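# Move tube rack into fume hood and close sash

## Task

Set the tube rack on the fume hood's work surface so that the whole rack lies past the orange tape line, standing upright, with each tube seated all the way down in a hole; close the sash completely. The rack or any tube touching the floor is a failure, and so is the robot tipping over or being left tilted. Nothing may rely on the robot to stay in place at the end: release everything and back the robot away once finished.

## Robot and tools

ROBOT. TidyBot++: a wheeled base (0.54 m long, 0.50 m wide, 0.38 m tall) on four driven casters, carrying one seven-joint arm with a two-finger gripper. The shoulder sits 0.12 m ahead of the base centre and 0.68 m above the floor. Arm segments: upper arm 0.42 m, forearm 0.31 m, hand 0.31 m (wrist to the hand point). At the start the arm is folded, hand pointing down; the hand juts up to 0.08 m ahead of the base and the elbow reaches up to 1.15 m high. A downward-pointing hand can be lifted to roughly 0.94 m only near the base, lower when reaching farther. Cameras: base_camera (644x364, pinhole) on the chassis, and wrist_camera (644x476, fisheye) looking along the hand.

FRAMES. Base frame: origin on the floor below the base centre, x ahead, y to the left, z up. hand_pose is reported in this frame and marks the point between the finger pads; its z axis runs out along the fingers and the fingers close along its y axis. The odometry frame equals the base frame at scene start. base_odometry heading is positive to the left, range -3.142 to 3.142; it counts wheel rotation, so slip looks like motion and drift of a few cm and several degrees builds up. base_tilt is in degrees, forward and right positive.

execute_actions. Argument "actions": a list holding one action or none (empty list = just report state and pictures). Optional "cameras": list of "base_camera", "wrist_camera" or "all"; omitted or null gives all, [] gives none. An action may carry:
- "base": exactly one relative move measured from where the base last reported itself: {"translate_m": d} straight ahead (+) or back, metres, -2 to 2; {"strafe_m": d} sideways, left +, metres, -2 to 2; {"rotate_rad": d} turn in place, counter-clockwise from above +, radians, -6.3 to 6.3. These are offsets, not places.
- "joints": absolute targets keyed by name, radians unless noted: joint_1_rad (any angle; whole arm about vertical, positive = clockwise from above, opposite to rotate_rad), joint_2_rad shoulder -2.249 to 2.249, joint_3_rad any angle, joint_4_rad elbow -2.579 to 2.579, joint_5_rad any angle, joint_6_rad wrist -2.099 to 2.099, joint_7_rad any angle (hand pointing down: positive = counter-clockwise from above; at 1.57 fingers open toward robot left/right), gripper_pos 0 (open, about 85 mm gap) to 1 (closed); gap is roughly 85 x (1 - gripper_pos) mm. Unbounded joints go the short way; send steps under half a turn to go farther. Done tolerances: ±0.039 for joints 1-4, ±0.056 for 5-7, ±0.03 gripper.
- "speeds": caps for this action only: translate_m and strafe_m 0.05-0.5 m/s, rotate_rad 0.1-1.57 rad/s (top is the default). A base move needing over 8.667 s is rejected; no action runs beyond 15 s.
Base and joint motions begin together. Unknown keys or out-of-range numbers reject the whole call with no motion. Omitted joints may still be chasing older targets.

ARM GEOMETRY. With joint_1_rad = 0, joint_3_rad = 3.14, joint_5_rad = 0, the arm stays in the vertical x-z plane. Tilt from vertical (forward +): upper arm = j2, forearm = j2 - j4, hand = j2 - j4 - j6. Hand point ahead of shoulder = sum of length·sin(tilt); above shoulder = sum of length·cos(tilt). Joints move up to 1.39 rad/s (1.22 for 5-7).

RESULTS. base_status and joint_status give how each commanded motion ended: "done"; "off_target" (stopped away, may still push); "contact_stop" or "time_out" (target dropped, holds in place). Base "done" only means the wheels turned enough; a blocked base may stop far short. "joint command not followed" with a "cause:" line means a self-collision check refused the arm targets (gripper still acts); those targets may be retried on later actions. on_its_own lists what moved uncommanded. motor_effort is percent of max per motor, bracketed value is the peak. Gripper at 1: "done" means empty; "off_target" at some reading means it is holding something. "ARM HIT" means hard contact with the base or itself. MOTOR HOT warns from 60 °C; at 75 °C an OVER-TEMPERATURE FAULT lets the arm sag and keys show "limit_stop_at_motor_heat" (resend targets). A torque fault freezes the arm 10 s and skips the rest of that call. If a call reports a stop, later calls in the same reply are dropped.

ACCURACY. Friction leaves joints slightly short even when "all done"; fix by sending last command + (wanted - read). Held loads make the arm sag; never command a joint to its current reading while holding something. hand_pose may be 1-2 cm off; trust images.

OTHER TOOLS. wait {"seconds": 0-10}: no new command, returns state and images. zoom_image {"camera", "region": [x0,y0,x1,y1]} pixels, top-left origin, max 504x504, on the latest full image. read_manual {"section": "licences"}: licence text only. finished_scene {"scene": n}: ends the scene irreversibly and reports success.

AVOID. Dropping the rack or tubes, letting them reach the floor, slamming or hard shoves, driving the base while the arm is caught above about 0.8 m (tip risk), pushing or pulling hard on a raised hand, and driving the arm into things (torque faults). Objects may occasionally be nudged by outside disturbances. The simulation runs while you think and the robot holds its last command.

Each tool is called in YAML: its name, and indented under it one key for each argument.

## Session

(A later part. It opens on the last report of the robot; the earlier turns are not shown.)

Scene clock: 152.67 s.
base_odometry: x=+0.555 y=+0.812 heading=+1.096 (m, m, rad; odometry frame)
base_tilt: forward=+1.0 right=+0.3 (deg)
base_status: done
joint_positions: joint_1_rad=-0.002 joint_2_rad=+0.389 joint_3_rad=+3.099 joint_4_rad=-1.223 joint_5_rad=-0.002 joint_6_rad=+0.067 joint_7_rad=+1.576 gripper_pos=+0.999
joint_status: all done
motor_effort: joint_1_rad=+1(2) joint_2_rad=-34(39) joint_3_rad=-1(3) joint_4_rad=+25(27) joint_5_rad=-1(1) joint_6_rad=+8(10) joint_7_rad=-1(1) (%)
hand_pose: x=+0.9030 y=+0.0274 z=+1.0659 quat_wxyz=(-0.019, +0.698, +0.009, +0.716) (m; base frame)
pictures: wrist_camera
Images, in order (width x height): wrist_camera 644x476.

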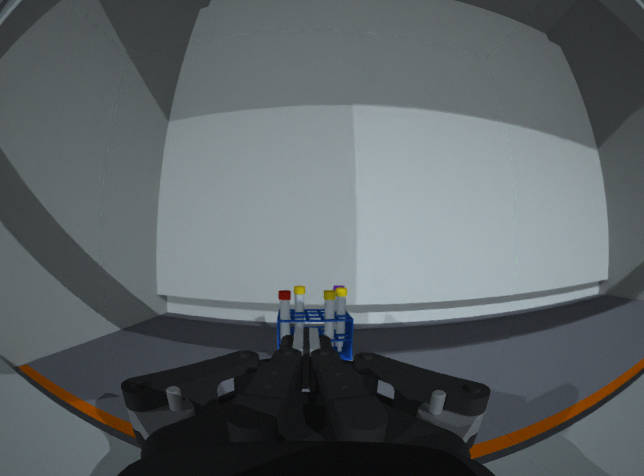

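execute_actions:
  actions:
    - {"base":{"strafe_m":0.06},"joints":{"joint_2_rad":0.45,"joint_7_rad":0.03}}
  cameras: ["wrist_camera"]

zoom_image:
  camera: "wrist_camera"
  region: [250,180,430,330]

Scene clock: 155.03 s.
base_odometry: x=+0.501 y=+0.839 heading=+1.097 (m, m, rad; odometry frame)
base_tilt: forward=+1.0 right=+0.2 (deg)
base_status: done
joint_positions: joint_1_rad=-0.004 joint_2_rad=+0.426 joint_3_rad=+3.098 joint_4_rad=-1.223 joint_5_rad=-0.002 joint_6_rad=+0.067 joint_7_rad=+0.044 gripper_pos=+0.999
joint_status: all done
motor_effort: joint_1_rad=+0(5) joint_2_rad=-37(38) joint_3_rad=-1(4) joint_4_rad=+25(25) joint_5_rad=+0(0) joint_6_rad=+9(9) joint_7_rad=-1(1) (%)
hand_pose: x=+0.9165 y=+0.0297 z=+1.0370 quat_wxyz=(-0.502, +0.520, -0.486, +0.492) (m; base frame)
pictures: wrist_camera
Images, in order (width x height): wrist_camera 644x476.

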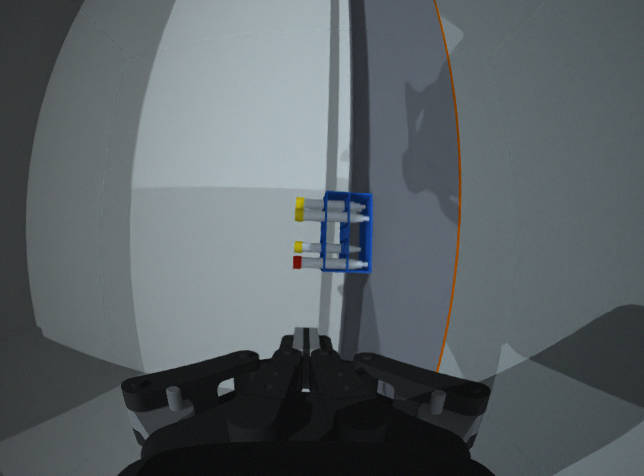

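Region (250, 180, 430, 330) of wrist_camera's 644x476 image, scaled by 2.800.

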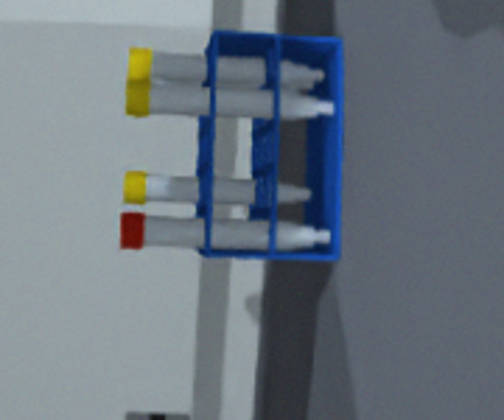

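execute_actions:
  actions:
    - {"base":{"translate_m":-0.35},"joints":{"joint_2_rad":0.2,"joint_4_rad":-1.0,"joint_6_rad":-0.4,"joint_7_rad":1.59,"gripper_pos":0.3}}
  cameras: ["wrist_camera"]

Scene clock: 158.37 s.
base_odometry: x=+0.341 y=+0.528 heading=+1.096 (m, m, rad; odometry frame)
base_tilt: forward=+1.0 right=+0.2 (deg)
base_status: done
joint_positions: joint_1_rad=-0.004 joint_2_rad=+0.194 joint_3_rad=+3.098 joint_4_rad=-1.007 joint_5_rad=-0.002 joint_6_rad=-0.364 joint_7_rad=+1.574 gripper_pos=+0.300
joint_status: all done
motor_effort: joint_1_rad=+1(2) joint_2_rad=-27(41) joint_3_rad=-1(2) joint_4_rad=+24(26) joint_5_rad=+0(1) joint_6_rad=+10(10) joint_7_rad=-1(0) (%)
hand_pose: x=+0.8035 y=+0.0291 z=+1.2101 quat_wxyz=(-0.019, +0.705, +0.014, +0.709) (m; base frame)
pictures: wrist_camera
Images, in order (width x height): wrist_camera 644x476.

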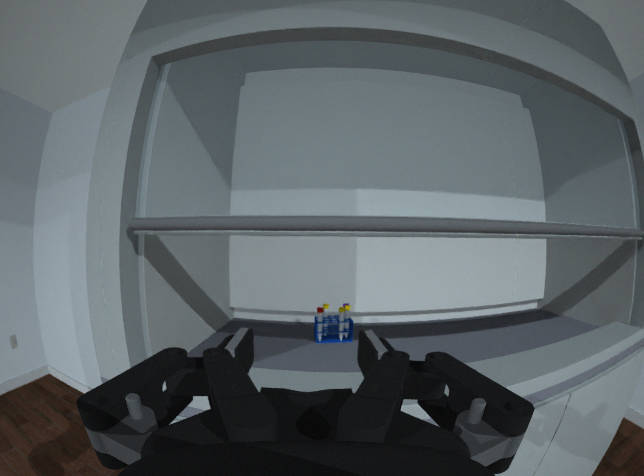

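execute_actions:
  actions:
    - {"base":{"translate_m":0.22},"joints":{"joint_4_rad":-0.5,"joint_6_rad":-0.9,"gripper_pos":1},"speeds":{"translate_m":0.15}}
  cameras: ["wrist_camera"]

Scene clock: 161.77 s.
base_odometry: x=+0.441 y=+0.723 heading=+1.097 (m, m, rad; odometry frame)
base_tilt: forward=+1.0 right=+0.3 (deg)
base_status: done
joint_positions: joint_1_rad=-0.004 joint_2_rad=+0.200 joint_3_rad=+3.098 joint_4_rad=-0.513 joint_5_rad=-0.002 joint_6_rad=-0.865 joint_7_rad=+1.574 gripper_pos=+0.999
joint_status: all done
motor_effort: joint_1_rad=+0(3) joint_2_rad=-23(29) joint_3_rad=-1(1) joint_4_rad=+19(24) joint_5_rad=+0(0) joint_6_rad=+9(10) joint_7_rad=-1(1) (%)
hand_pose: x=+0.7184 y=+0.0243 z=+1.3301 quat_wxyz=(-0.019, +0.709, +0.015, +0.705) (m; base frame)
pictures: wrist_camera
Images, in order (width x height): wrist_camera 644x476.

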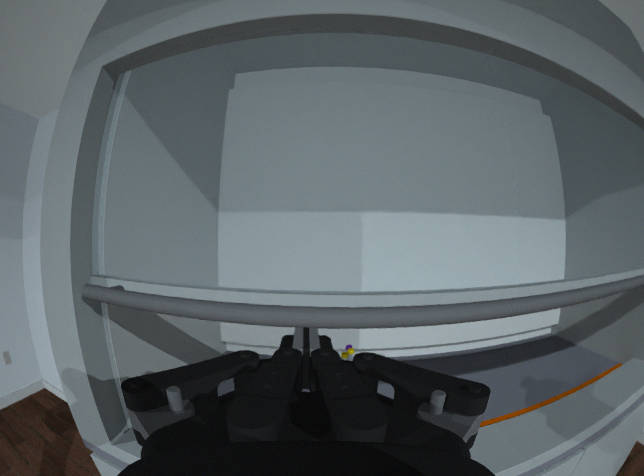

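execute_actions:
  actions:
    - {"base":{"translate_m":0.14},"speeds":{"translate_m":0.08}}
  cameras: ["wrist_camera"]

Scene clock: 164.73 s.
base_odometry: x=+0.505 y=+0.848 heading=+1.097 (m, m, rad; odometry frame)
base_tilt: forward=+1.0 right=+0.2 (deg)
base_status: done
joint_positions: joint_1_rad=-0.004 joint_2_rad=+0.200 joint_3_rad=+3.098 joint_4_rad=-0.512 joint_5_rad=-0.002 joint_6_rad=-0.865 joint_7_rad=+1.574 gripper_pos=+0.999
joint_status: not commanded
motor_effort: joint_1_rad=+0(3) joint_2_rad=-23(28) joint_3_rad=-1(2) joint_4_rad=+18(20) joint_5_rad=-1(0) joint_6_rad=+10(10) joint_7_rad=-1(1) (%)
hand_pose: x=+0.7181 y=+0.0243 z=+1.3306 quat_wxyz=(-0.019, +0.709, +0.015, +0.705) (m; base frame)
pictures: wrist_camera
Images, in order (width x height): wrist_camera 644x476.

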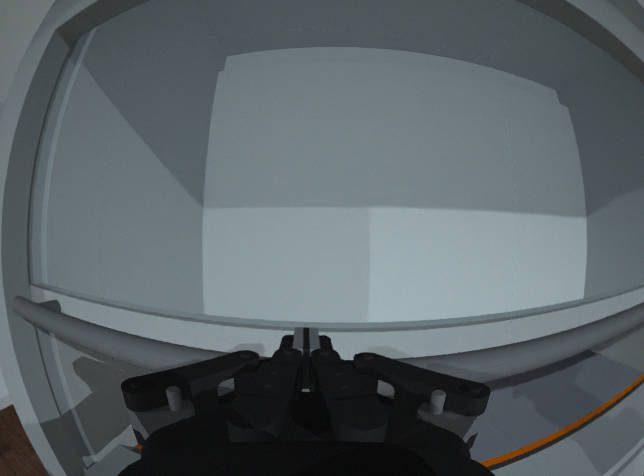

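execute_actions:
  actions:
    - {"base":{"translate_m":-0.075},"joints":{"joint_4_rad":-0.9,"joint_6_rad":-0.5},"speeds":{"translate_m":0.1}}
  cameras: ["wrist_camera"]

execute_actions:
  actions:
    - {"base":{"translate_m":-0.03},"joints":{"joint_4_rad":-1.3,"joint_6_rad":-0.1},"speeds":{"translate_m":0.05}}
  cameras: ["wrist_camera"]

Scene clock: 167.40 s.
base_odometry: x=+0.471 y=+0.781 heading=+1.097 (m, m, rad; odometry frame)
base_tilt: forward=+1.0 right=+0.2 (deg)
base_status: done
joint_positions: joint_1_rad=-0.004 joint_2_rad=+0.198 joint_3_rad=+3.098 joint_4_rad=-0.888 joint_5_rad=-0.002 joint_6_rad=-0.537 joint_7_rad=+1.574 gripper_pos=+0.999
joint_status: all done
motor_effort: joint_1_rad=+1(1) joint_2_rad=-27(29) joint_3_rad=-1(2) joint_4_rad=+23(23) joint_5_rad=-1(2) joint_6_rad=+9(9) joint_7_rad=-1(1) (%)
hand_pose: x=+0.7897 y=+0.0284 z=+1.2249 quat_wxyz=(-0.019, +0.725, +0.015, +0.688) (m; base frame)
pictures: wrist_camera
Images, in order (width x height): wrist_camera 644x476.

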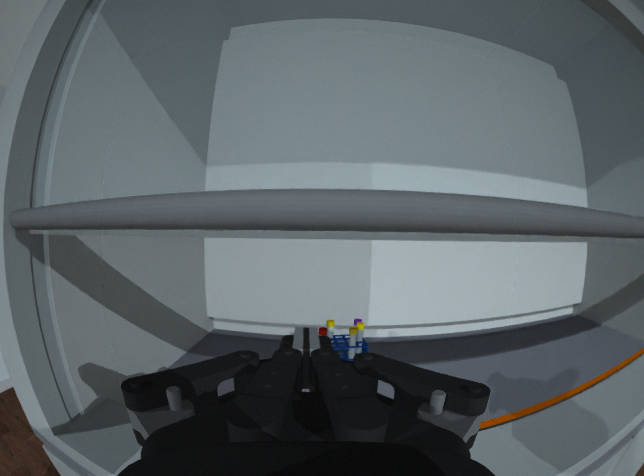

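Scene clock: 168.93 s.
base_odometry: x=+0.457 y=+0.755 heading=+1.097 (m, m, rad; odometry frame)
base_tilt: forward=+1.0 right=+0.3 (deg)
base_status: done
joint_positions: joint_1_rad=-0.004 joint_2_rad=+0.200 joint_3_rad=+3.098 joint_4_rad=-1.287 joint_5_rad=-0.002 joint_6_rad=-0.137 joint_7_rad=+1.574 gripper_pos=+0.999
joint_status: all done
motor_effort: joint_1_rad=+0(3) joint_2_rad=-29(34) joint_3_rad=-1(2) joint_4_rad=+25(26) joint_5_rad=+0(1) joint_6_rad=+9(10) joint_7_rad=-1(1) (%)
hand_pose: x=+0.8254 y=+0.0307 z=+1.1042 quat_wxyz=(-0.019, +0.725, +0.014, +0.688) (m; base frame)
pictures: wrist_camera
Images, in order (width x height): wrist_camera 644x476.

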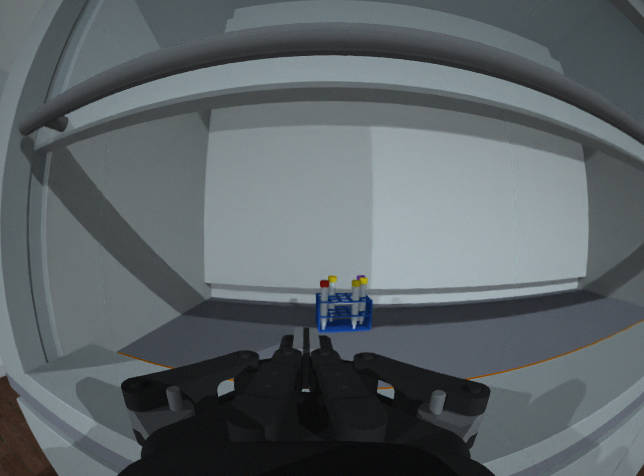

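execute_actions:
  actions:
    - {"base":{"translate_m":-0.1}}
  cameras: []

execute_actions:
  actions:
    - {"joints":{"joint_4_rad":-0.45,"joint_6_rad":-0.95}}
  cameras: []

execute_actions:
  actions:
    - {"base":{"translate_m":0.28},"speeds":{"translate_m":0.1}}
  cameras: ["wrist_camera"]

execute_actions:
  actions:
    - {"joints":{"joint_4_rad":-0.62,"joint_6_rad":-0.8}}
  cameras: ["wrist_camera"]

Scene clock: 171.63 s.
base_odometry: x=+0.411 y=+0.666 heading=+1.097 (m, m, rad; odometry frame)
base_tilt: forward=+0.9 right=+0.2 (deg)
base_status: done
joint_positions: joint_1_rad=-0.004 joint_2_rad=+0.197 joint_3_rad=+3.098 joint_4_rad=-1.288 joint_5_rad=-0.002 joint_6_rad=-0.134 joint_7_rad=+1.574 gripper_pos=+0.999
joint_status: not commanded
motor_effort: joint_1_rad=+0(1) joint_2_rad=-27(33) joint_3_rad=-1(1) joint_4_rad=+24(26) joint_5_rad=+0(0) joint_6_rad=+9(10) joint_7_rad=-1(1) (%)
hand_pose: x=+0.8242 y=+0.0307 z=+1.1069 quat_wxyz=(-0.019, +0.724, +0.014, +0.690) (m; base frame)
pictures: none
No camera images: the call's "cameras" was empty. Leave "cameras" out to get every camera's image.

Scene clock: 173.77 s.
base_odometry: x=+0.411 y=+0.666 heading=+1.097 (m, m, rad; odometry frame)
base_tilt: forward=+1.0 right=+0.2 (deg)
base_status: not commanded
joint_positions: joint_1_rad=-0.004 joint_2_rad=+0.197 joint_3_rad=+3.098 joint_4_rad=-0.463 joint_5_rad=-0.002 joint_6_rad=-0.913 joint_7_rad=+1.574 gripper_pos=+0.999
joint_status: all done
motor_effort: joint_1_rad=+1(1) joint_2_rad=-22(31) joint_3_rad=-1(1) joint_4_rad=+18(26) joint_5_rad=-1(0) joint_6_rad=+9(10) joint_7_rad=-1(1) (%)
hand_pose: x=+0.7043 y=+0.0236 z=+1.3421 quat_wxyz=(-0.019, +0.708, +0.015, +0.706) (m; base frame)
pictures: none
No camera images: the call's "cameras" was empty. Leave "cameras" out to get every camera's image.

Scene clock: 177.07 s.
base_odometry: x=+0.539 y=+0.915 heading=+1.097 (m, m, rad; odometry frame)
base_tilt: forward=+1.0 right=+0.2 (deg)
base_status: done
joint_positions: joint_1_rad=-0.004 joint_2_rad=+0.182 joint_3_rad=+3.098 joint_4_rad=-0.460 joint_5_rad=-0.002 joint_6_rad=-0.934 joint_7_rad=+1.574 gripper_pos=+0.999
joint_status: not commanded
motor_effort: joint_1_rad=+0(2) joint_2_rad=-16(25) joint_3_rad=-1(2) joint_4_rad=+18(19) joint_5_rad=+0(0) joint_6_rad=+12(17) joint_7_rad=+0(1) (%)
hand_pose: x=+0.6935 y=+0.0236 z=+1.3459 quat_wxyz=(-0.019, +0.709, +0.015, +0.705) (m; base frame)
pictures: wrist_camera
Images, in order (width x height): wrist_camera 644x476.

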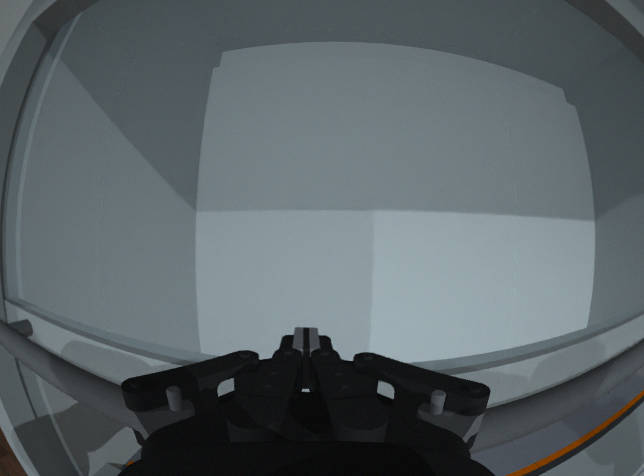

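Scene clock: 178.17 s.
base_odometry: x=+0.539 y=+0.915 heading=+1.097 (m, m, rad; odometry frame)
base_tilt: forward=+1.0 right=+0.2 (deg)
base_status: not commanded
joint_positions: joint_1_rad=-0.003 joint_2_rad=+0.142 joint_3_rad=+3.100 joint_4_rad=-0.570 joint_5_rad=-0.002 joint_6_rad=-0.834 joint_7_rad=+1.574 gripper_pos=+0.999
joint_status: joint_4_rad off_target (ended at -0.570, target -0.620); the others done
motor_effort: joint_1_rad=-2(5) joint_2_rad=-6(18) joint_3_rad=-3(4) joint_4_rad=+12(17) joint_5_rad=-3(4) joint_6_rad=+9(11) joint_7_rad=-1(0) (%)
hand_pose: x=+0.6943 y=+0.0237 z=+1.3441 quat_wxyz=(-0.018, +0.698, +0.015, +0.716) (m; base frame)
pictures: wrist_camera
Images, in order (width x height): wrist_camera 644x476.

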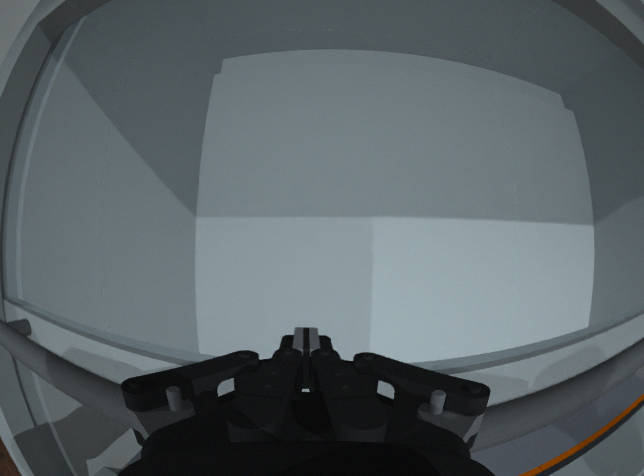

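execute_actions:
  actions:
    - {"base":{"translate_m":-0.07},"joints":{"joint_2_rad":0.2,"joint_4_rad":-0.9,"joint_6_rad":-0.52},"speeds":{"translate_m":0.07}}
  cameras: ["wrist_camera"]

Scene clock: 180.33 s.
base_odometry: x=+0.507 y=+0.853 heading=+1.097 (m, m, rad; odometry frame)
base_tilt: forward=+1.0 right=+0.3 (deg)
base_status: done
joint_positions: joint_1_rad=-0.003 joint_2_rad=+0.138 joint_3_rad=+3.101 joint_4_rad=-0.807 joint_5_rad=-0.002 joint_6_rad=-0.484 joint_7_rad=+1.574 gripper_pos=+0.999
joint_status: joint_2_rad off_target (ended at +0.138, target +0.200); joint_4_rad off_target (ended at -0.807, target -0.900); the others done
motor_effort: joint_1_rad=+0(4) joint_2_rad=-8(16) joint_3_rad=-1(4) joint_4_rad=+7(16) joint_5_rad=+0(4) joint_6_rad=-1(10) joint_7_rad=-1(2) (%)
hand_pose: x=+0.7388 y=+0.0253 z=+1.3266 quat_wxyz=(-0.018, +0.655, +0.013, +0.755) (m; base frame)
pictures: wrist_camera
Images, in order (width x height): wrist_camera 644x476.

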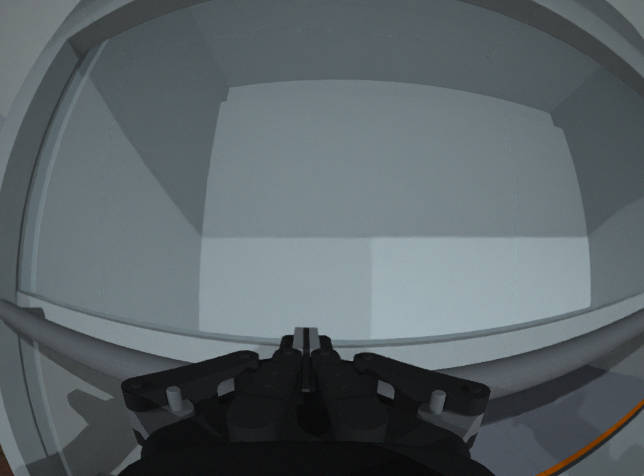

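execute_actions:
  actions:
    - {"base":{"translate_m":-0.04},"joints":{"joint_2_rad":0.25,"joint_4_rad":-1.15,"joint_6_rad":-0.4},"speeds":{"translate_m":0.05}}
  cameras: ["wrist_camera"]

Scene clock: 183.30 s.
base_odometry: x=+0.489 y=+0.817 heading=+1.096 (m, m, rad; odometry frame)
base_tilt: forward=+1.0 right=+0.2 (deg)
base_status: done
joint_positions: joint_1_rad=-0.003 joint_2_rad=+0.257 joint_3_rad=+3.101 joint_4_rad=-1.158 joint_5_rad=-0.002 joint_6_rad=-0.375 joint_7_rad=+1.574 gripper_pos=+0.999
joint_status: all done
motor_effort: joint_1_rad=+0(2) joint_2_rad=-29(43) joint_3_rad=-1(3) joint_4_rad=+24(31) joint_5_rad=+0(1) joint_6_rad=+9(13) joint_7_rad=-1(1) (%)
hand_pose: x=+0.8393 y=+0.0286 z=+1.0702 quat_wxyz=(-0.017, +0.780, +0.014, +0.625) (m; base frame)
pictures: wrist_camera
Images, in order (width x height): wrist_camera 644x476.

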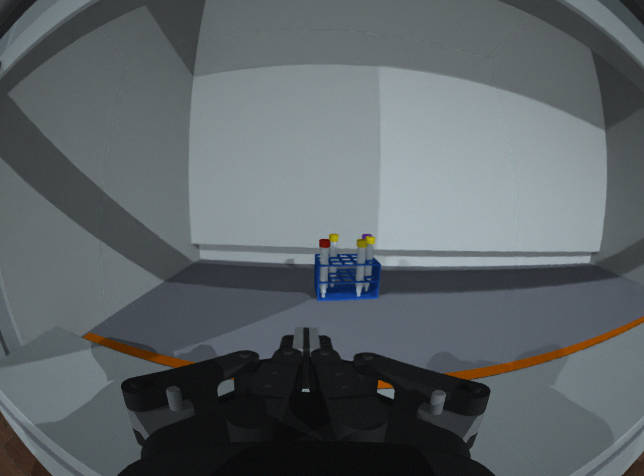

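execute_actions:
  actions:
    - {"base":{"translate_m":-0.2}}
  cameras: []

execute_actions:
  actions:
    - {"joints":{"joint_2_rad":0.2,"joint_4_rad":-0.66,"joint_6_rad":-0.74,"joint_7_rad":0.03,"gripper_pos":0}}
  cameras: []

execute_actions:
  actions:
    - {"base":{"translate_m":0.2},"speeds":{"translate_m":0.1}}
  cameras: ["wrist_camera"]

Scene clock: 186.37 s.
base_odometry: x=+0.397 y=+0.639 heading=+1.096 (m, m, rad; odometry frame)
base_tilt: forward=+1.0 right=+0.3 (deg)
base_status: done
joint_positions: joint_1_rad=-0.003 joint_2_rad=+0.250 joint_3_rad=+3.101 joint_4_rad=-1.157 joint_5_rad=-0.002 joint_6_rad=-0.375 joint_7_rad=+1.574 gripper_pos=+0.999
joint_status: not commanded
motor_effort: joint_1_rad=+0(1) joint_2_rad=-29(34) joint_3_rad=-1(2) joint_4_rad=+23(27) joint_5_rad=+0(0) joint_6_rad=+8(10) joint_7_rad=-1(1) (%)
hand_pose: x=+0.8367 y=+0.0286 z=+1.0752 quat_wxyz=(-0.017, +0.778, +0.014, +0.628) (m; base frame)
pictures: none
No camera images: the call's "cameras" was empty. Leave "cameras" out to get every camera's image.

Scene clock: 188.37 s.
base_odometry: x=+0.397 y=+0.639 heading=+1.096 (m, m, rad; odometry frame)
base_tilt: forward=+1.0 right=+0.2 (deg)
base_status: not commanded
joint_positions: joint_1_rad=-0.003 joint_2_rad=+0.215 joint_3_rad=+3.101 joint_4_rad=-0.671 joint_5_rad=-0.002 joint_6_rad=-0.702 joint_7_rad=+0.059 gripper_pos=+0.000
joint_status: all done
motor_effort: joint_1_rad=+0(1) joint_2_rad=-25(32) joint_3_rad=-1(1) joint_4_rad=+21(25) joint_5_rad=-1(0) joint_6_rad=+9(10) joint_7_rad=-1(0) (%)
hand_pose: x=+0.7624 y=+0.0245 z=+1.2864 quat_wxyz=(-0.495, +0.527, -0.480, +0.496) (m; base frame)
pictures: none
No camera images: the call's "cameras" was empty. Leave "cameras" out to get every camera's image.

Scene clock: 190.93 s.
base_odometry: x=+0.488 y=+0.817 heading=+1.096 (m, m, rad; odometry frame)
base_tilt: forward=+1.0 right=+0.2 (deg)
base_status: done
joint_positions: joint_1_rad=-0.003 joint_2_rad=+0.208 joint_3_rad=+3.101 joint_4_rad=-0.671 joint_5_rad=-0.002 joint_6_rad=-0.704 joint_7_rad=+0.059 gripper_pos=+0.000
joint_status: not commanded
motor_effort: joint_1_rad=+1(2) joint_2_rad=-25(30) joint_3_rad=-1(2) joint_4_rad=+20(22) joint_5_rad=+0(0) joint_6_rad=+9(9) joint_7_rad=-1(1) (%)
hand_pose: x=+0.7581 y=+0.0245 z=+1.2904 quat_wxyz=(-0.496, +0.526, -0.479, +0.498) (m; base frame)
pictures: wrist_camera
Images, in order (width x height): wrist_camera 644x476.

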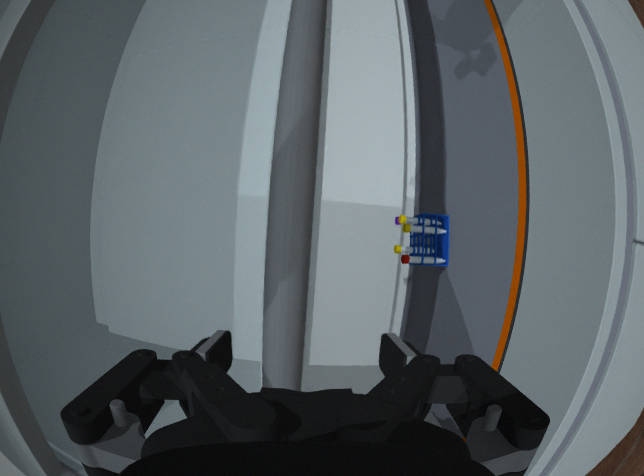

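Bar lies between the fingers. Advance and close.

execute_actions:
  actions:
    - {"base":{"translate_m":0.05},"speeds":{"translate_m":0.05}}
  cameras: []

execute_actions:
  actions:
    - {"joints":{"gripper_pos":1}}
  cameras: []

execute_actions:
  actions:
    - {"base":{"translate_m":-0.05},"joints":{"joint_4_rad":-1.1,"joint_6_rad":-0.3},"speeds":{"translate_m":0.05}}
  cameras: ["wrist_camera"]

Scene clock: 193.23 s.
base_odometry: x=+0.511 y=+0.862 heading=+1.097 (m, m, rad; odometry frame)
base_tilt: forward=+1.0 right=+0.3 (deg)
base_status: done
joint_positions: joint_1_rad=-0.003 joint_2_rad=+0.206 joint_3_rad=+3.101 joint_4_rad=-0.671 joint_5_rad=-0.002 joint_6_rad=-0.705 joint_7_rad=+0.059 gripper_pos=+0.000
joint_status: not commanded
motor_effort: joint_1_rad=+0(3) joint_2_rad=-25(30) joint_3_rad=-1(2) joint_4_rad=+21(22) joint_5_rad=-1(0) joint_6_rad=+9(10) joint_7_rad=+0(1) (%)
hand_pose: x=+0.7571 y=+0.0245 z=+1.2913 quat_wxyz=(-0.496, +0.526, -0.479, +0.498) (m; base frame)
pictures: none
No camera images: the call's "cameras" was empty. Leave "cameras" out to get every camera's image.

Scene clock: 194.33 s.
base_odometry: x=+0.511 y=+0.862 heading=+1.097 (m, m, rad; odometry frame)
base_tilt: forward=+1.0 right=+0.2 (deg)
base_status: not commanded
joint_positions: joint_1_rad=-0.003 joint_2_rad=+0.201 joint_3_rad=+3.101 joint_4_rad=-0.654 joint_5_rad=-0.002 joint_6_rad=-0.708 joint_7_rad=+0.057 gripper_pos=+0.623
joint_status: gripper_pos off_target (ended at +0.623, target +1.000)
motor_effort: joint_1_rad=+0(2) joint_2_rad=-22(27) joint_3_rad=+0(0) joint_4_rad=+17(21) joint_5_rad=+1(2) joint_6_rad=+7(9) joint_7_rad=+1(2) (%)
hand_pose: x=+0.7503 y=+0.0242 z=+1.3033 quat_wxyz=(-0.502, +0.520, -0.474, +0.503) (m; base frame)
pictures: none
No camera images: the call's "cameras" was empty. Leave "cameras" out to get every camera's image.

Scene clock: 196.23 s.
base_odometry: x=+0.488 y=+0.817 heading=+1.096 (m, m, rad; odometry frame)
base_tilt: forward=+1.0 right=+0.2 (deg)
base_status: done
joint_positions: joint_1_rad=+0.000 joint_2_rad=+0.171 joint_3_rad=+3.104 joint_4_rad=-1.051 joint_5_rad=-0.002 joint_6_rad=-0.281 joint_7_rad=+0.048 gripper_pos=+0.671
joint_status: joint_4_rad off_target (ended at -1.051, target -1.100); the others done
on_its_own: gripper_pos moved +0.047 toward your old target +1.000
motor_effort: joint_1_rad=-4(6) joint_2_rad=-17(34) joint_3_rad=-4(5) joint_4_rad=+16(17) joint_5_rad=+0(2) joint_6_rad=+8(10) joint_7_rad=+2(3) (%)
hand_pose: x=+0.7959 y=+0.0233 z=+1.2249 quat_wxyz=(-0.516, +0.501, -0.464, +0.517) (m; base frame)
pictures: wrist_camera
Images, in order (width x height): wrist_camera 644x476.

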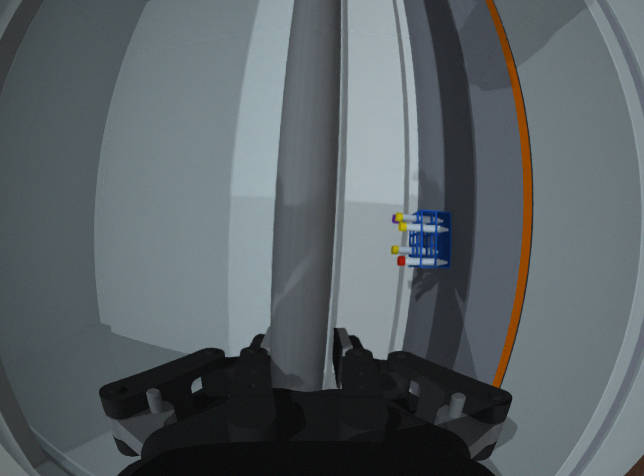

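execute_actions:
  actions:
    - {"base":{"translate_m":-0.02},"joints":{"joint_2_rad":0.22,"joint_4_rad":-1.5,"joint_6_rad":0.08},"speeds":{"translate_m":0.05}}
  cameras: ["wrist_camera"]

execute_actions:
  actions:
    - {"base":{"translate_m":0.01},"joints":{"joint_2_rad":0.25,"joint_4_rad":-1.85,"joint_6_rad":0.45},"speeds":{"translate_m":0.05}}
  cameras: ["wrist_camera"]

Scene clock: 199.23 s.
base_odometry: x=+0.479 y=+0.800 heading=+1.096 (m, m, rad; odometry frame)
base_tilt: forward=+1.0 right=+0.2 (deg)
base_status: done
joint_positions: joint_1_rad=+0.001 joint_2_rad=+0.169 joint_3_rad=+3.105 joint_4_rad=-1.456 joint_5_rad=-0.002 joint_6_rad=+0.075 joint_7_rad=+0.042 gripper_pos=+0.755
joint_status: joint_2_rad off_target (ended at +0.169, target +0.220); joint_4_rad off_target (ended at -1.456, target -1.500); the others done
on_its_own: gripper_pos moved +0.085 toward your old target +1.000
motor_effort: joint_1_rad=-2(6) joint_2_rad=-17(33) joint_3_rad=-3(5) joint_4_rad=+18(23) joint_5_rad=+1(3) joint_6_rad=+5(10) joint_7_rad=+1(4) (%)
hand_pose: x=+0.8140 y=+0.0231 z=+1.0865 quat_wxyz=(-0.506, +0.511, -0.478, +0.505) (m; base frame)
pictures: wrist_camera
Images, in order (width x height): wrist_camera 644x476.

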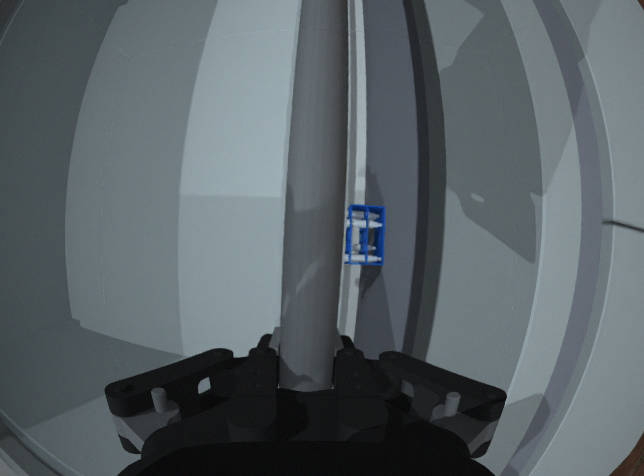

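Scene clock: 201.07 s.
base_odometry: x=+0.484 y=+0.809 heading=+1.097 (m, m, rad; odometry frame)
base_tilt: forward=+1.1 right=+0.3 (deg)
base_status: done
joint_positions: joint_1_rad=+0.002 joint_2_rad=+0.181 joint_3_rad=+3.106 joint_4_rad=-1.667 joint_5_rad=-0.002 joint_6_rad=+0.511 joint_7_rad=+0.042 gripper_pos=+0.755
joint_status: joint_2_rad off_target (ended at +0.181, target +0.250); joint_4_rad off_target (ended at -1.667, target -1.850); joint_6_rad off_target (ended at +0.511, target +0.450)
motor_effort: joint_1_rad=+0(7) joint_2_rad=-20(19) joint_3_rad=-2(6) joint_4_rad=-8(22) joint_5_rad=+1(2) joint_6_rad=-5(5) joint_7_rad=+1(2) (%)
hand_pose: x=+0.7994 y=+0.0207 z=+1.0818 quat_wxyz=(-0.554, +0.452, -0.424, +0.556) (m; base frame)
pictures: wrist_camera
Images, in order (width x height): wrist_camera 644x476.

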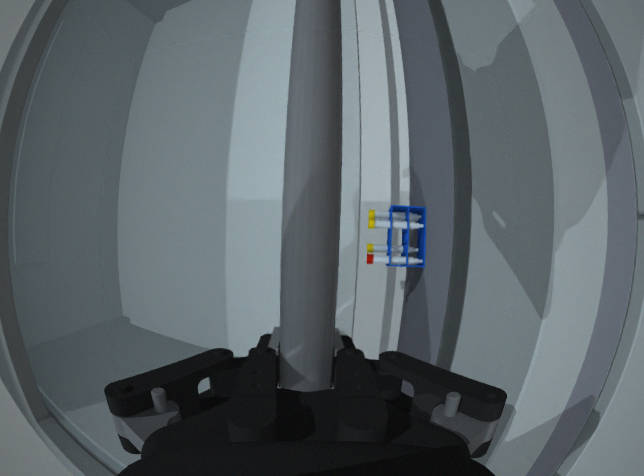

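execute_actions:
  actions:
    - {"base":{"translate_m":-0.04},"joints":{"joint_2_rad":0.42,"joint_4_rad":-1.6,"joint_6_rad":0.4},"speeds":{"translate_m":0.05}}
  cameras: ["wrist_camera"]

Scene clock: 203.10 s.
base_odometry: x=+0.465 y=+0.773 heading=+1.096 (m, m, rad; odometry frame)
base_tilt: forward=+0.9 right=+0.2 (deg)
base_status: done
joint_positions: joint_1_rad=+0.002 joint_2_rad=+0.279 joint_3_rad=+3.100 joint_4_rad=-1.553 joint_5_rad=-0.002 joint_6_rad=+0.501 joint_7_rad=+0.042 gripper_pos=+0.755
joint_status: joint_2_rad off_target (ended at +0.279, target +0.420); joint_4_rad off_target (ended at -1.553, target -1.600); joint_6_rad off_target (ended at +0.501, target +0.400)
motor_effort: joint_1_rad=+1(5) joint_2_rad=-7(25) joint_3_rad=+0(7) joint_4_rad=+14(15) joint_5_rad=-1(2) joint_6_rad=-1(8) joint_7_rad=-1(0) (%)
hand_pose: x=+0.8401 y=+0.0238 z=+1.0788 quat_wxyz=(-0.558, +0.450, -0.423, +0.554) (m; base frame)
pictures: wrist_camera
Images, in order (width x height): wrist_camera 644x476.

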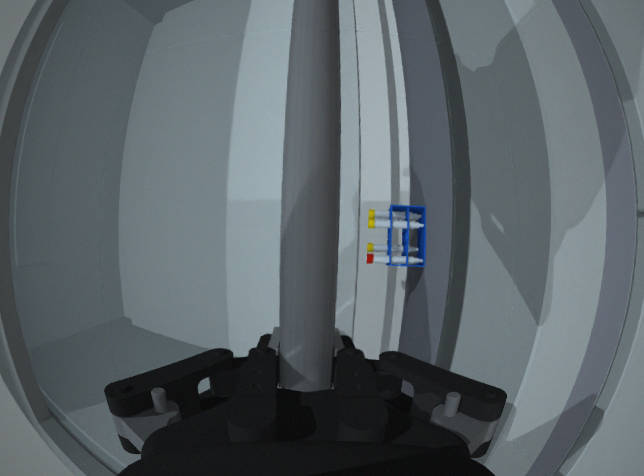

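execute_actions:
  actions:
    - {"joints":{"joint_2_rad":0.62,"joint_4_rad":-1.6,"joint_6_rad":0.3}}
  cameras: ["wrist_camera"]

Scene clock: 204.80 s.
base_odometry: x=+0.465 y=+0.773 heading=+1.096 (m, m, rad; odometry frame)
base_tilt: forward=+0.9 right=+0.2 (deg)
base_status: not commanded
joint_positions: joint_1_rad=+0.002 joint_2_rad=+0.281 joint_3_rad=+3.100 joint_4_rad=-1.545 joint_5_rad=-0.002 joint_6_rad=+0.481 joint_7_rad=+0.042 gripper_pos=+0.755
joint_status: joint_2_rad off_target (ended at +0.281, target +0.620); joint_4_rad off_target (ended at -1.545, target -1.600); joint_6_rad off_target (ended at +0.481, target +0.300)
motor_effort: joint_1_rad=+1(2) joint_2_rad=+26(27) joint_3_rad=+1(1) joint_4_rad=+10(15) joint_5_rad=-1(1) joint_6_rad=-13(12) joint_7_rad=-1(1) (%)
hand_pose: x=+0.8425 y=+0.0239 z=+1.0763 quat_wxyz=(-0.555, +0.454, -0.427, +0.551) (m; base frame)
pictures: wrist_camera
Images, in order (width x height): wrist_camera 644x476.

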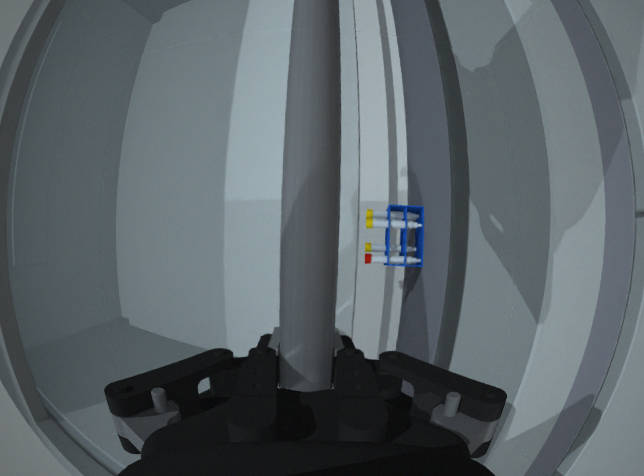

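execute_actions:
  actions:
    - {"base":{"translate_m":-0.06},"joints":{"joint_2_rad":0.62,"joint_4_rad":-1.75,"joint_6_rad":0.3},"speeds":{"translate_m":0.05}}
  cameras: ["wrist_camera"]

Scene clock: 207.10 s.
base_odometry: x=+0.438 y=+0.721 heading=+1.097 (m, m, rad; odometry frame)
base_tilt: forward=+1.0 right=+0.2 (deg)
base_status: done
joint_positions: joint_1_rad=+0.002 joint_2_rad=+0.426 joint_3_rad=+3.098 joint_4_rad=-1.460 joint_5_rad=-0.002 joint_6_rad=+0.479 joint_7_rad=+0.042 gripper_pos=+0.763
joint_status: joint_2_rad off_target (ended at +0.426, target +0.620); joint_4_rad off_target (ended at -1.460, target -1.750); joint_6_rad off_target (ended at +0.479, target +0.300)
motor_effort: joint_1_rad=+3(3) joint_2_rad=+1(27) joint_3_rad=+1(2) joint_4_rad=-32(37) joint_5_rad=-2(4) joint_6_rad=-17(23) joint_7_rad=-1(4) (%)
hand_pose: x=+0.8979 y=+0.0240 z=+1.0189 quat_wxyz=(-0.543, +0.470, -0.445, +0.536) (m; base frame)
pictures: wrist_camera
Images, in order (width x height): wrist_camera 644x476.

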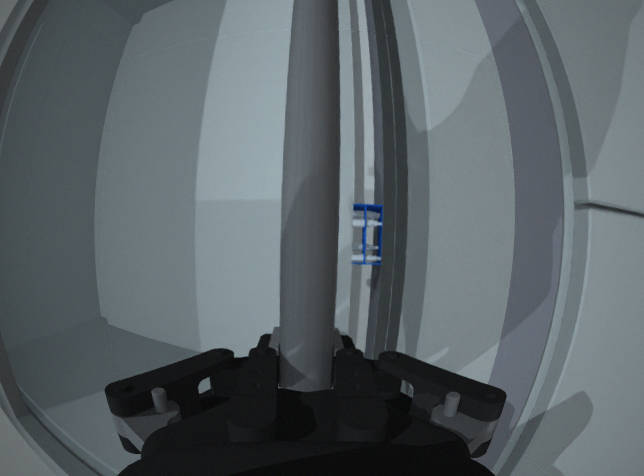

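Moving. Continue.

execute_actions:
  actions:
    - {"base":{"translate_m":-0.05},"joints":{"joint_2_rad":0.75,"joint_4_rad":-1.6,"joint_6_rad":0.35},"speeds":{"translate_m":0.05}}
  cameras: ["wrist_camera"]

Scene clock: 210.77 s.
base_odometry: x=+0.416 y=+0.679 heading=+1.097 (m, m, rad; odometry frame)
base_tilt: forward=+1.0 right=+0.3 (deg)
base_status: translate_m time_out (by the wheels' count: -0.048 of -0.050)
joint_positions: joint_1_rad=+0.000 joint_2_rad=+0.544 joint_3_rad=+3.100 joint_4_rad=-1.302 joint_5_rad=-0.002 joint_6_rad=+0.479 joint_7_rad=+0.042 gripper_pos=+0.763
joint_status: joint_2_rad off_target (ended at +0.544, target +0.750); joint_4_rad off_target (ended at -1.302, target -1.600); joint_6_rad off_target (ended at +0.479, target +0.350)
motor_effort: joint_1_rad=+1(5) joint_2_rad=-2(10) joint_3_rad=-2(4) joint_4_rad=-34(39) joint_5_rad=-3(5) joint_6_rad=-16(19) joint_7_rad=-4(5) (%)
hand_pose: x=+0.9433 y=+0.0227 z=+1.0203 quat_wxyz=(-0.552, +0.457, -0.436, +0.545) (m; base frame)
pictures: wrist_camera
Images, in order (width x height): wrist_camera 644x476.

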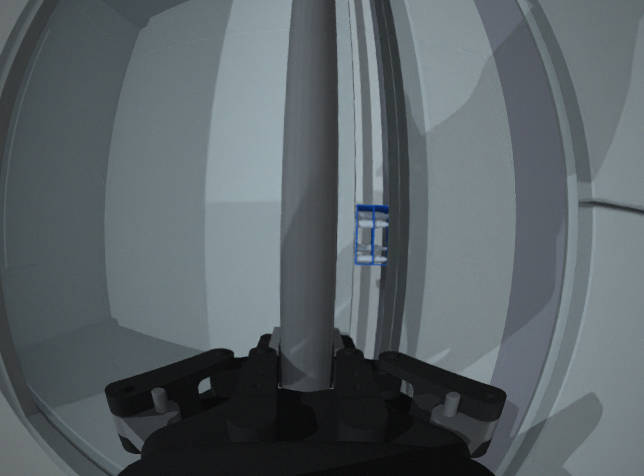

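execute_actions:
  actions:
    - {"base":{"translate_m":0.06},"joints":{"joint_2_rad":0.68,"joint_4_rad":-1.75,"joint_6_rad":0.5},"speeds":{"translate_m":0.05}}
  cameras: ["wrist_camera"]

Scene clock: 213.57 s.
base_odometry: x=+0.444 y=+0.732 heading=+1.097 (m, m, rad; odometry frame)
base_tilt: forward=+1.0 right=+0.2 (deg)
base_status: done
joint_positions: joint_1_rad=+0.002 joint_2_rad=+0.419 joint_3_rad=+3.100 joint_4_rad=-1.542 joint_5_rad=-0.002 joint_6_rad=+0.626 joint_7_rad=+0.042 gripper_pos=+0.763
joint_status: joint_2_rad off_target (ended at +0.419, target +0.680); joint_4_rad off_target (ended at -1.542, target -1.750); joint_6_rad off_target (ended at +0.626, target +0.500)
motor_effort: joint_1_rad=-2(5) joint_2_rad=+12(17) joint_3_rad=-2(4) joint_4_rad=-18(33) joint_5_rad=+2(3) joint_6_rad=-15(16) joint_7_rad=+0(4) (%)
hand_pose: x=+0.8827 y=+0.0227 z=+1.0201 quat_wxyz=(-0.558, +0.449, -0.426, +0.553) (m; base frame)
pictures: wrist_camera
Images, in order (width x height): wrist_camera 644x476.

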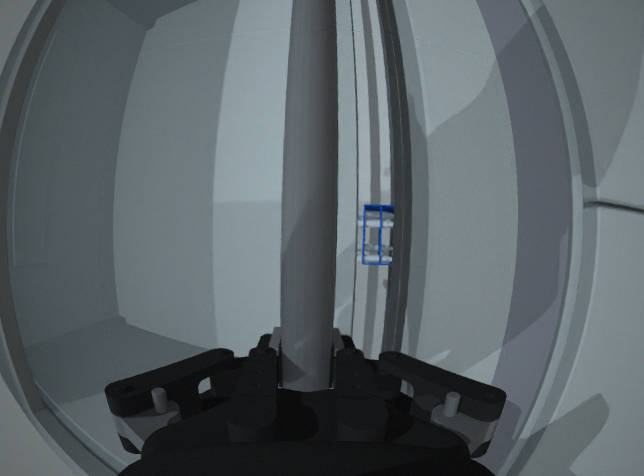

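Possibly at its stop. Release and inspect.

execute_actions:
  actions:
    - {"joints":{"joint_2_rad":0.43,"joint_4_rad":-1.55,"joint_6_rad":0.45,"gripper_pos":0}}
  cameras: []

execute_actions:
  actions:
    - {"base":{"translate_m":-0.45},"joints":{"joint_7_rad":1.59}}
  cameras: ["wrist_camera"]

Scene clock: 215.90 s.
base_odometry: x=+0.444 y=+0.732 heading=+1.098 (m, m, rad; odometry frame)
base_tilt: forward=+1.0 right=+0.2 (deg)
base_status: not commanded
joint_positions: joint_1_rad=+0.002 joint_2_rad=+0.382 joint_3_rad=+3.100 joint_4_rad=-1.520 joint_5_rad=-0.002 joint_6_rad=+0.527 joint_7_rad=+0.042 gripper_pos=+0.000
joint_status: joint_2_rad off_target (ended at +0.382, target +0.430); joint_6_rad off_target (ended at +0.527, target +0.450); the others done
motor_effort: joint_1_rad=+1(3) joint_2_rad=-24(24) joint_3_rad=-1(3) joint_4_rad=+15(18) joint_5_rad=+0(1) joint_6_rad=+2(15) joint_7_rad=-1(2) (%)
hand_pose: x=+0.8774 y=+0.0237 z=+1.0311 quat_wxyz=(-0.549, +0.461, -0.436, +0.544) (m; base frame)
pictures: none
No camera images: the call's "cameras" was empty. Leave "cameras" out to get every camera's image.

Scene clock: 218.17 s.
base_odometry: x=+0.238 y=+0.331 heading=+1.098 (m, m, rad; odometry frame)
base_tilt: forward=+1.0 right=+0.3 (deg)
base_status: done
joint_positions: joint_1_rad=+0.002 joint_2_rad=+0.430 joint_3_rad=+3.100 joint_4_rad=-1.543 joint_5_rad=-0.002 joint_6_rad=+0.483 joint_7_rad=+1.576 gripper_pos=+0.000
joint_status: all done
on_its_own: joint_2_rad moved +0.048 to your old target +0.430
motor_effort: joint_1_rad=+1(3) joint_2_rad=-35(40) joint_3_rad=-1(3) joint_4_rad=+23(25) joint_5_rad=-1(0) joint_6_rad=+9(10) joint_7_rad=+0(0) (%)
hand_pose: x=+0.8930 y=+0.0242 z=+0.9668 quat_wxyz=(-0.018, +0.678, +0.006, +0.735) (m; base frame)
pictures: wrist_camera
Images, in order (width x height): wrist_camera 644x476.

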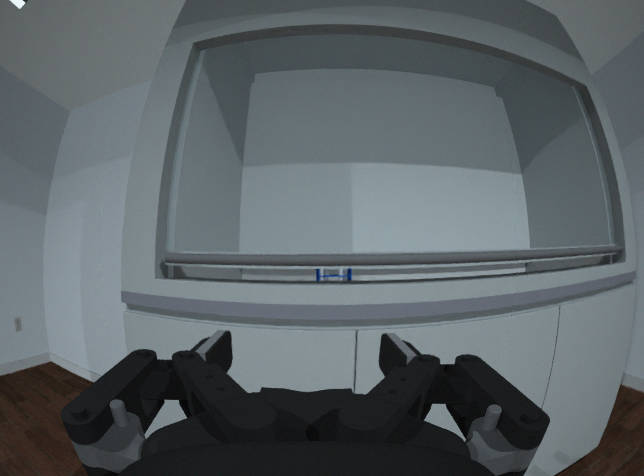

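zoom_image:
  camera: "wrist_camera"
  region: [150,230,350,310]

Region (150, 230, 350, 310) of wrist_camera's 644x476 image, scaled by 2.520; it fills the top 202 rows of this view, and the rest is white.

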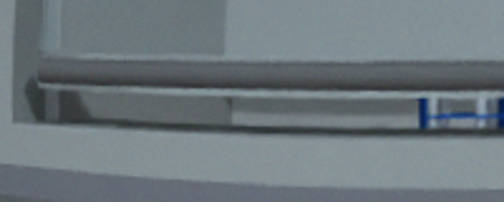

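execute_actions:
  actions:
    - {"base":{"strafe_m":-0.15},"joints":{"joint_2_rad":0.38,"joint_4_rad":-1.0,"joint_6_rad":-0.35,"gripper_pos":1}}
  cameras: []

execute_actions:
  actions:
    - {"base":{"translate_m":0.42},"speeds":{"translate_m":0.12}}
  cameras: ["wrist_camera"]

Scene clock: 221.57 s.
base_odometry: x=+0.372 y=+0.262 heading=+1.097 (m, m, rad; odometry frame)
base_tilt: forward=+1.0 right=+0.2 (deg)
base_status: done
joint_positions: joint_1_rad=+0.004 joint_2_rad=+0.397 joint_3_rad=+3.101 joint_4_rad=-1.012 joint_5_rad=-0.002 joint_6_rad=-0.314 joint_7_rad=+1.576 gripper_pos=+0.999
joint_status: all done
motor_effort: joint_1_rad=+1(4) joint_2_rad=-36(38) joint_3_rad=-1(4) joint_4_rad=+25(26) joint_5_rad=-1(1) joint_6_rad=+10(10) joint_7_rad=-1(1) (%)
hand_pose: x=+0.8990 y=+0.0213 z=+1.0733 quat_wxyz=(-0.016, +0.759, +0.009, +0.651) (m; base frame)
pictures: none
No camera images: the call's "cameras" was empty. Leave "cameras" out to get every camera's image.

Scene clock: 225.60 s.
base_odometry: x=+0.564 y=+0.636 heading=+1.097 (m, m, rad; odometry frame)
base_tilt: forward=+1.0 right=+0.2 (deg)
base_status: done
joint_positions: joint_1_rad=+0.004 joint_2_rad=+0.392 joint_3_rad=+3.101 joint_4_rad=-1.012 joint_5_rad=-0.002 joint_6_rad=-0.315 joint_7_rad=+1.576 gripper_pos=+0.999
joint_status: not commanded
motor_effort: joint_1_rad=+1(1) joint_2_rad=-36(40) joint_3_rad=-1(2) joint_4_rad=+25(26) joint_5_rad=+0(0) joint_6_rad=+9(10) joint_7_rad=-1(1) (%)
hand_pose: x=+0.8967 y=+0.0213 z=+1.0774 quat_wxyz=(-0.016, +0.757, +0.009, +0.653) (m; base frame)
pictures: wrist_camera
Images, in order (width x height): wrist_camera 644x476.

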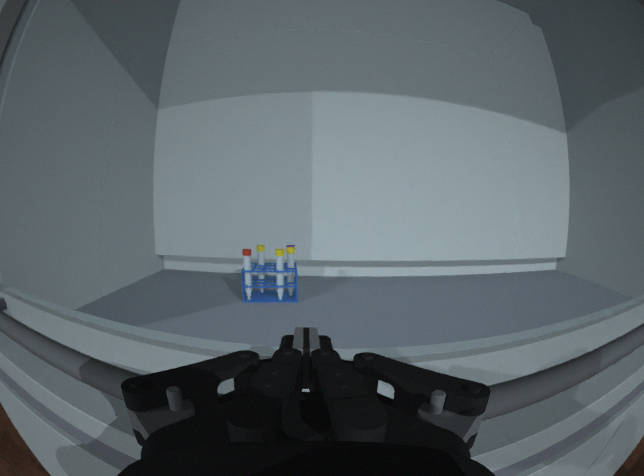

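Bar lies beneath the fingers. Press.

execute_actions:
  actions:
    - {"base":{"translate_m":-0.04},"joints":{"joint_2_rad":0.72,"joint_6_rad":-0.3},"speeds":{"translate_m":0.05}}
  cameras: ["wrist_camera"]

Scene clock: 227.70 s.
base_odometry: x=+0.545 y=+0.600 heading=+1.097 (m, m, rad; odometry frame)
base_tilt: forward=+1.0 right=+0.2 (deg)
base_status: done
joint_positions: joint_1_rad=+0.004 joint_2_rad=+0.538 joint_3_rad=+3.101 joint_4_rad=-0.909 joint_5_rad=-0.002 joint_6_rad=-0.248 joint_7_rad=+1.576 gripper_pos=+0.999
joint_status: joint_2_rad off_target (ended at +0.538, target +0.720); the others done
motor_effort: joint_1_rad=+1(3) joint_2_rad=-11(41) joint_3_rad=-1(4) joint_4_rad=+4(26) joint_5_rad=-1(1) joint_6_rad=-4(11) joint_7_rad=-1(1) (%)
hand_pose: x=+0.9548 y=+0.0196 z=+1.0436 quat_wxyz=(-0.017, +0.750, +0.006, +0.662) (m; base frame)
pictures: wrist_camera
Images, in order (width x height): wrist_camera 644x476.

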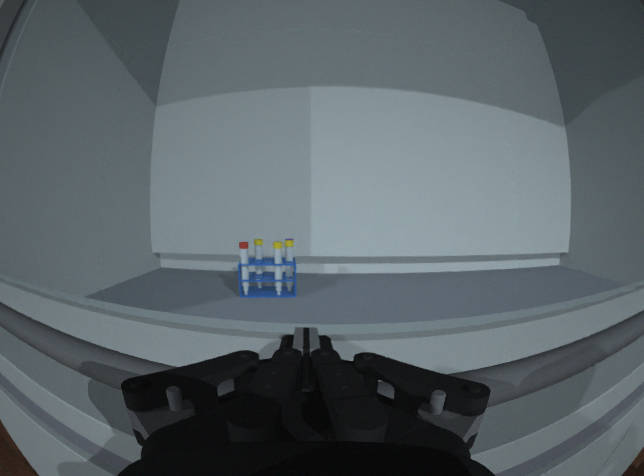

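Harder.

execute_actions:
  actions:
    - {"joints":{"joint_2_rad":0.95,"joint_4_rad":-1.35,"joint_6_rad":-0.55}}
  cameras: ["wrist_camera"]

Scene clock: 234.27 s.
base_odometry: x=+0.546 y=+0.601 heading=+1.097 (m, m, rad; odometry frame)
base_tilt: forward=+0.9 right=+0.2 (deg)
base_status: not commanded
joint_positions: joint_1_rad=+0.005 joint_2_rad=+0.541 joint_3_rad=+3.101 joint_4_rad=-0.973 joint_5_rad=-0.002 joint_6_rad=-0.241 joint_7_rad=+1.576 gripper_pos=+0.999
joint_status: joint_2_rad off_target (ended at +0.541, target +0.950); joint_4_rad off_target (ended at -0.973, target -1.350); joint_6_rad off_target (ended at -0.241, target -0.550)
motor_effort: joint_1_rad=-2(3) joint_2_rad=+33(38) joint_3_rad=-2(3) joint_4_rad=-46(50) joint_5_rad=-1(1) joint_6_rad=-40(43) joint_7_rad=-1(1) (%)
hand_pose: x=+0.9547 y=+0.0201 z=+1.0043 quat_wxyz=(-0.017, +0.769, +0.006, +0.639) (m; base frame)
pictures: wrist_camera
Images, in order (width x height): wrist_camera 644x476.

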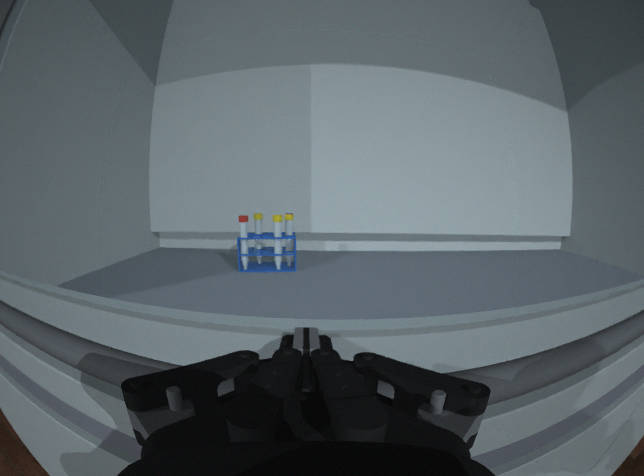

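Moved down. Release and check.

execute_actions:
  actions:
    - {"joints":{"joint_2_rad":0.45,"joint_4_rad":-1.0,"joint_6_rad":-0.2}}
  cameras: []

execute_actions:
  actions:
    - {"base":{"translate_m":-0.45},"joints":{"joint_4_rad":-1.5,"joint_6_rad":0.45}}
  cameras: ["wrist_camera"]

zoom_image:
  camera: "wrist_camera"
  region: [100,210,400,330]

Scene clock: 237.23 s.
base_odometry: x=+0.546 y=+0.601 heading=+1.097 (m, m, rad; odometry frame)
base_tilt: forward=+1.0 right=+0.2 (deg)
base_status: not commanded
joint_positions: joint_1_rad=+0.005 joint_2_rad=+0.474 joint_3_rad=+3.101 joint_4_rad=-1.003 joint_5_rad=-0.002 joint_6_rad=-0.237 joint_7_rad=+1.576 gripper_pos=+0.999
joint_status: all done
motor_effort: joint_1_rad=+1(2) joint_2_rad=-38(41) joint_3_rad=-1(3) joint_4_rad=+25(47) joint_5_rad=-1(2) joint_6_rad=+9(41) joint_7_rad=-1(1) (%)
hand_pose: x=+0.9313 y=+0.0205 z=+1.0415 quat_wxyz=(-0.017, +0.756, +0.007, +0.655) (m; base frame)
pictures: none
No camera images: the call's "cameras" was empty. Leave "cameras" out to get every camera's image.

Scene clock: 239.57 s.
base_odometry: x=+0.340 y=+0.200 heading=+1.097 (m, m, rad; odometry frame)
base_tilt: forward=+1.0 right=+0.3 (deg)
base_status: done
joint_positions: joint_1_rad=+0.004 joint_2_rad=+0.460 joint_3_rad=+3.101 joint_4_rad=-1.489 joint_5_rad=-0.002 joint_6_rad=+0.415 joint_7_rad=+1.576 gripper_pos=+0.999
joint_status: all done
motor_effort: joint_1_rad=+0(2) joint_2_rad=-37(43) joint_3_rad=-2(3) joint_4_rad=+24(26) joint_5_rad=-1(0) joint_6_rad=+9(11) joint_7_rad=-1(1) (%)
hand_pose: x=+0.9082 y=+0.0216 z=+0.9548 quat_wxyz=(-0.017, +0.694, +0.005, +0.720) (m; base frame)
pictures: wrist_camera
Images, in order (width x height): wrist_camera 644x476.

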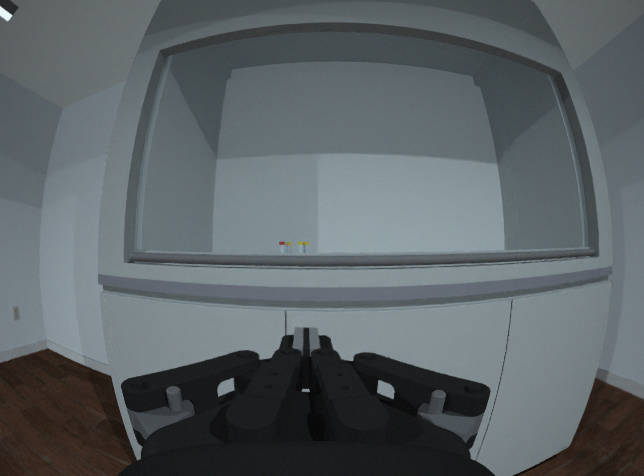

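Region (100, 210, 400, 330) of wrist_camera's 644x476 image, scaled by 1.680; it fills the top 202 rows of this view, and the rest is white.

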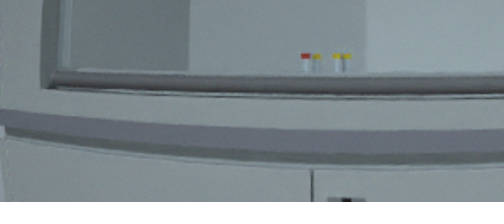

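Closed.

finished_scene:
  scene: 1

The scene is finished: the task was done.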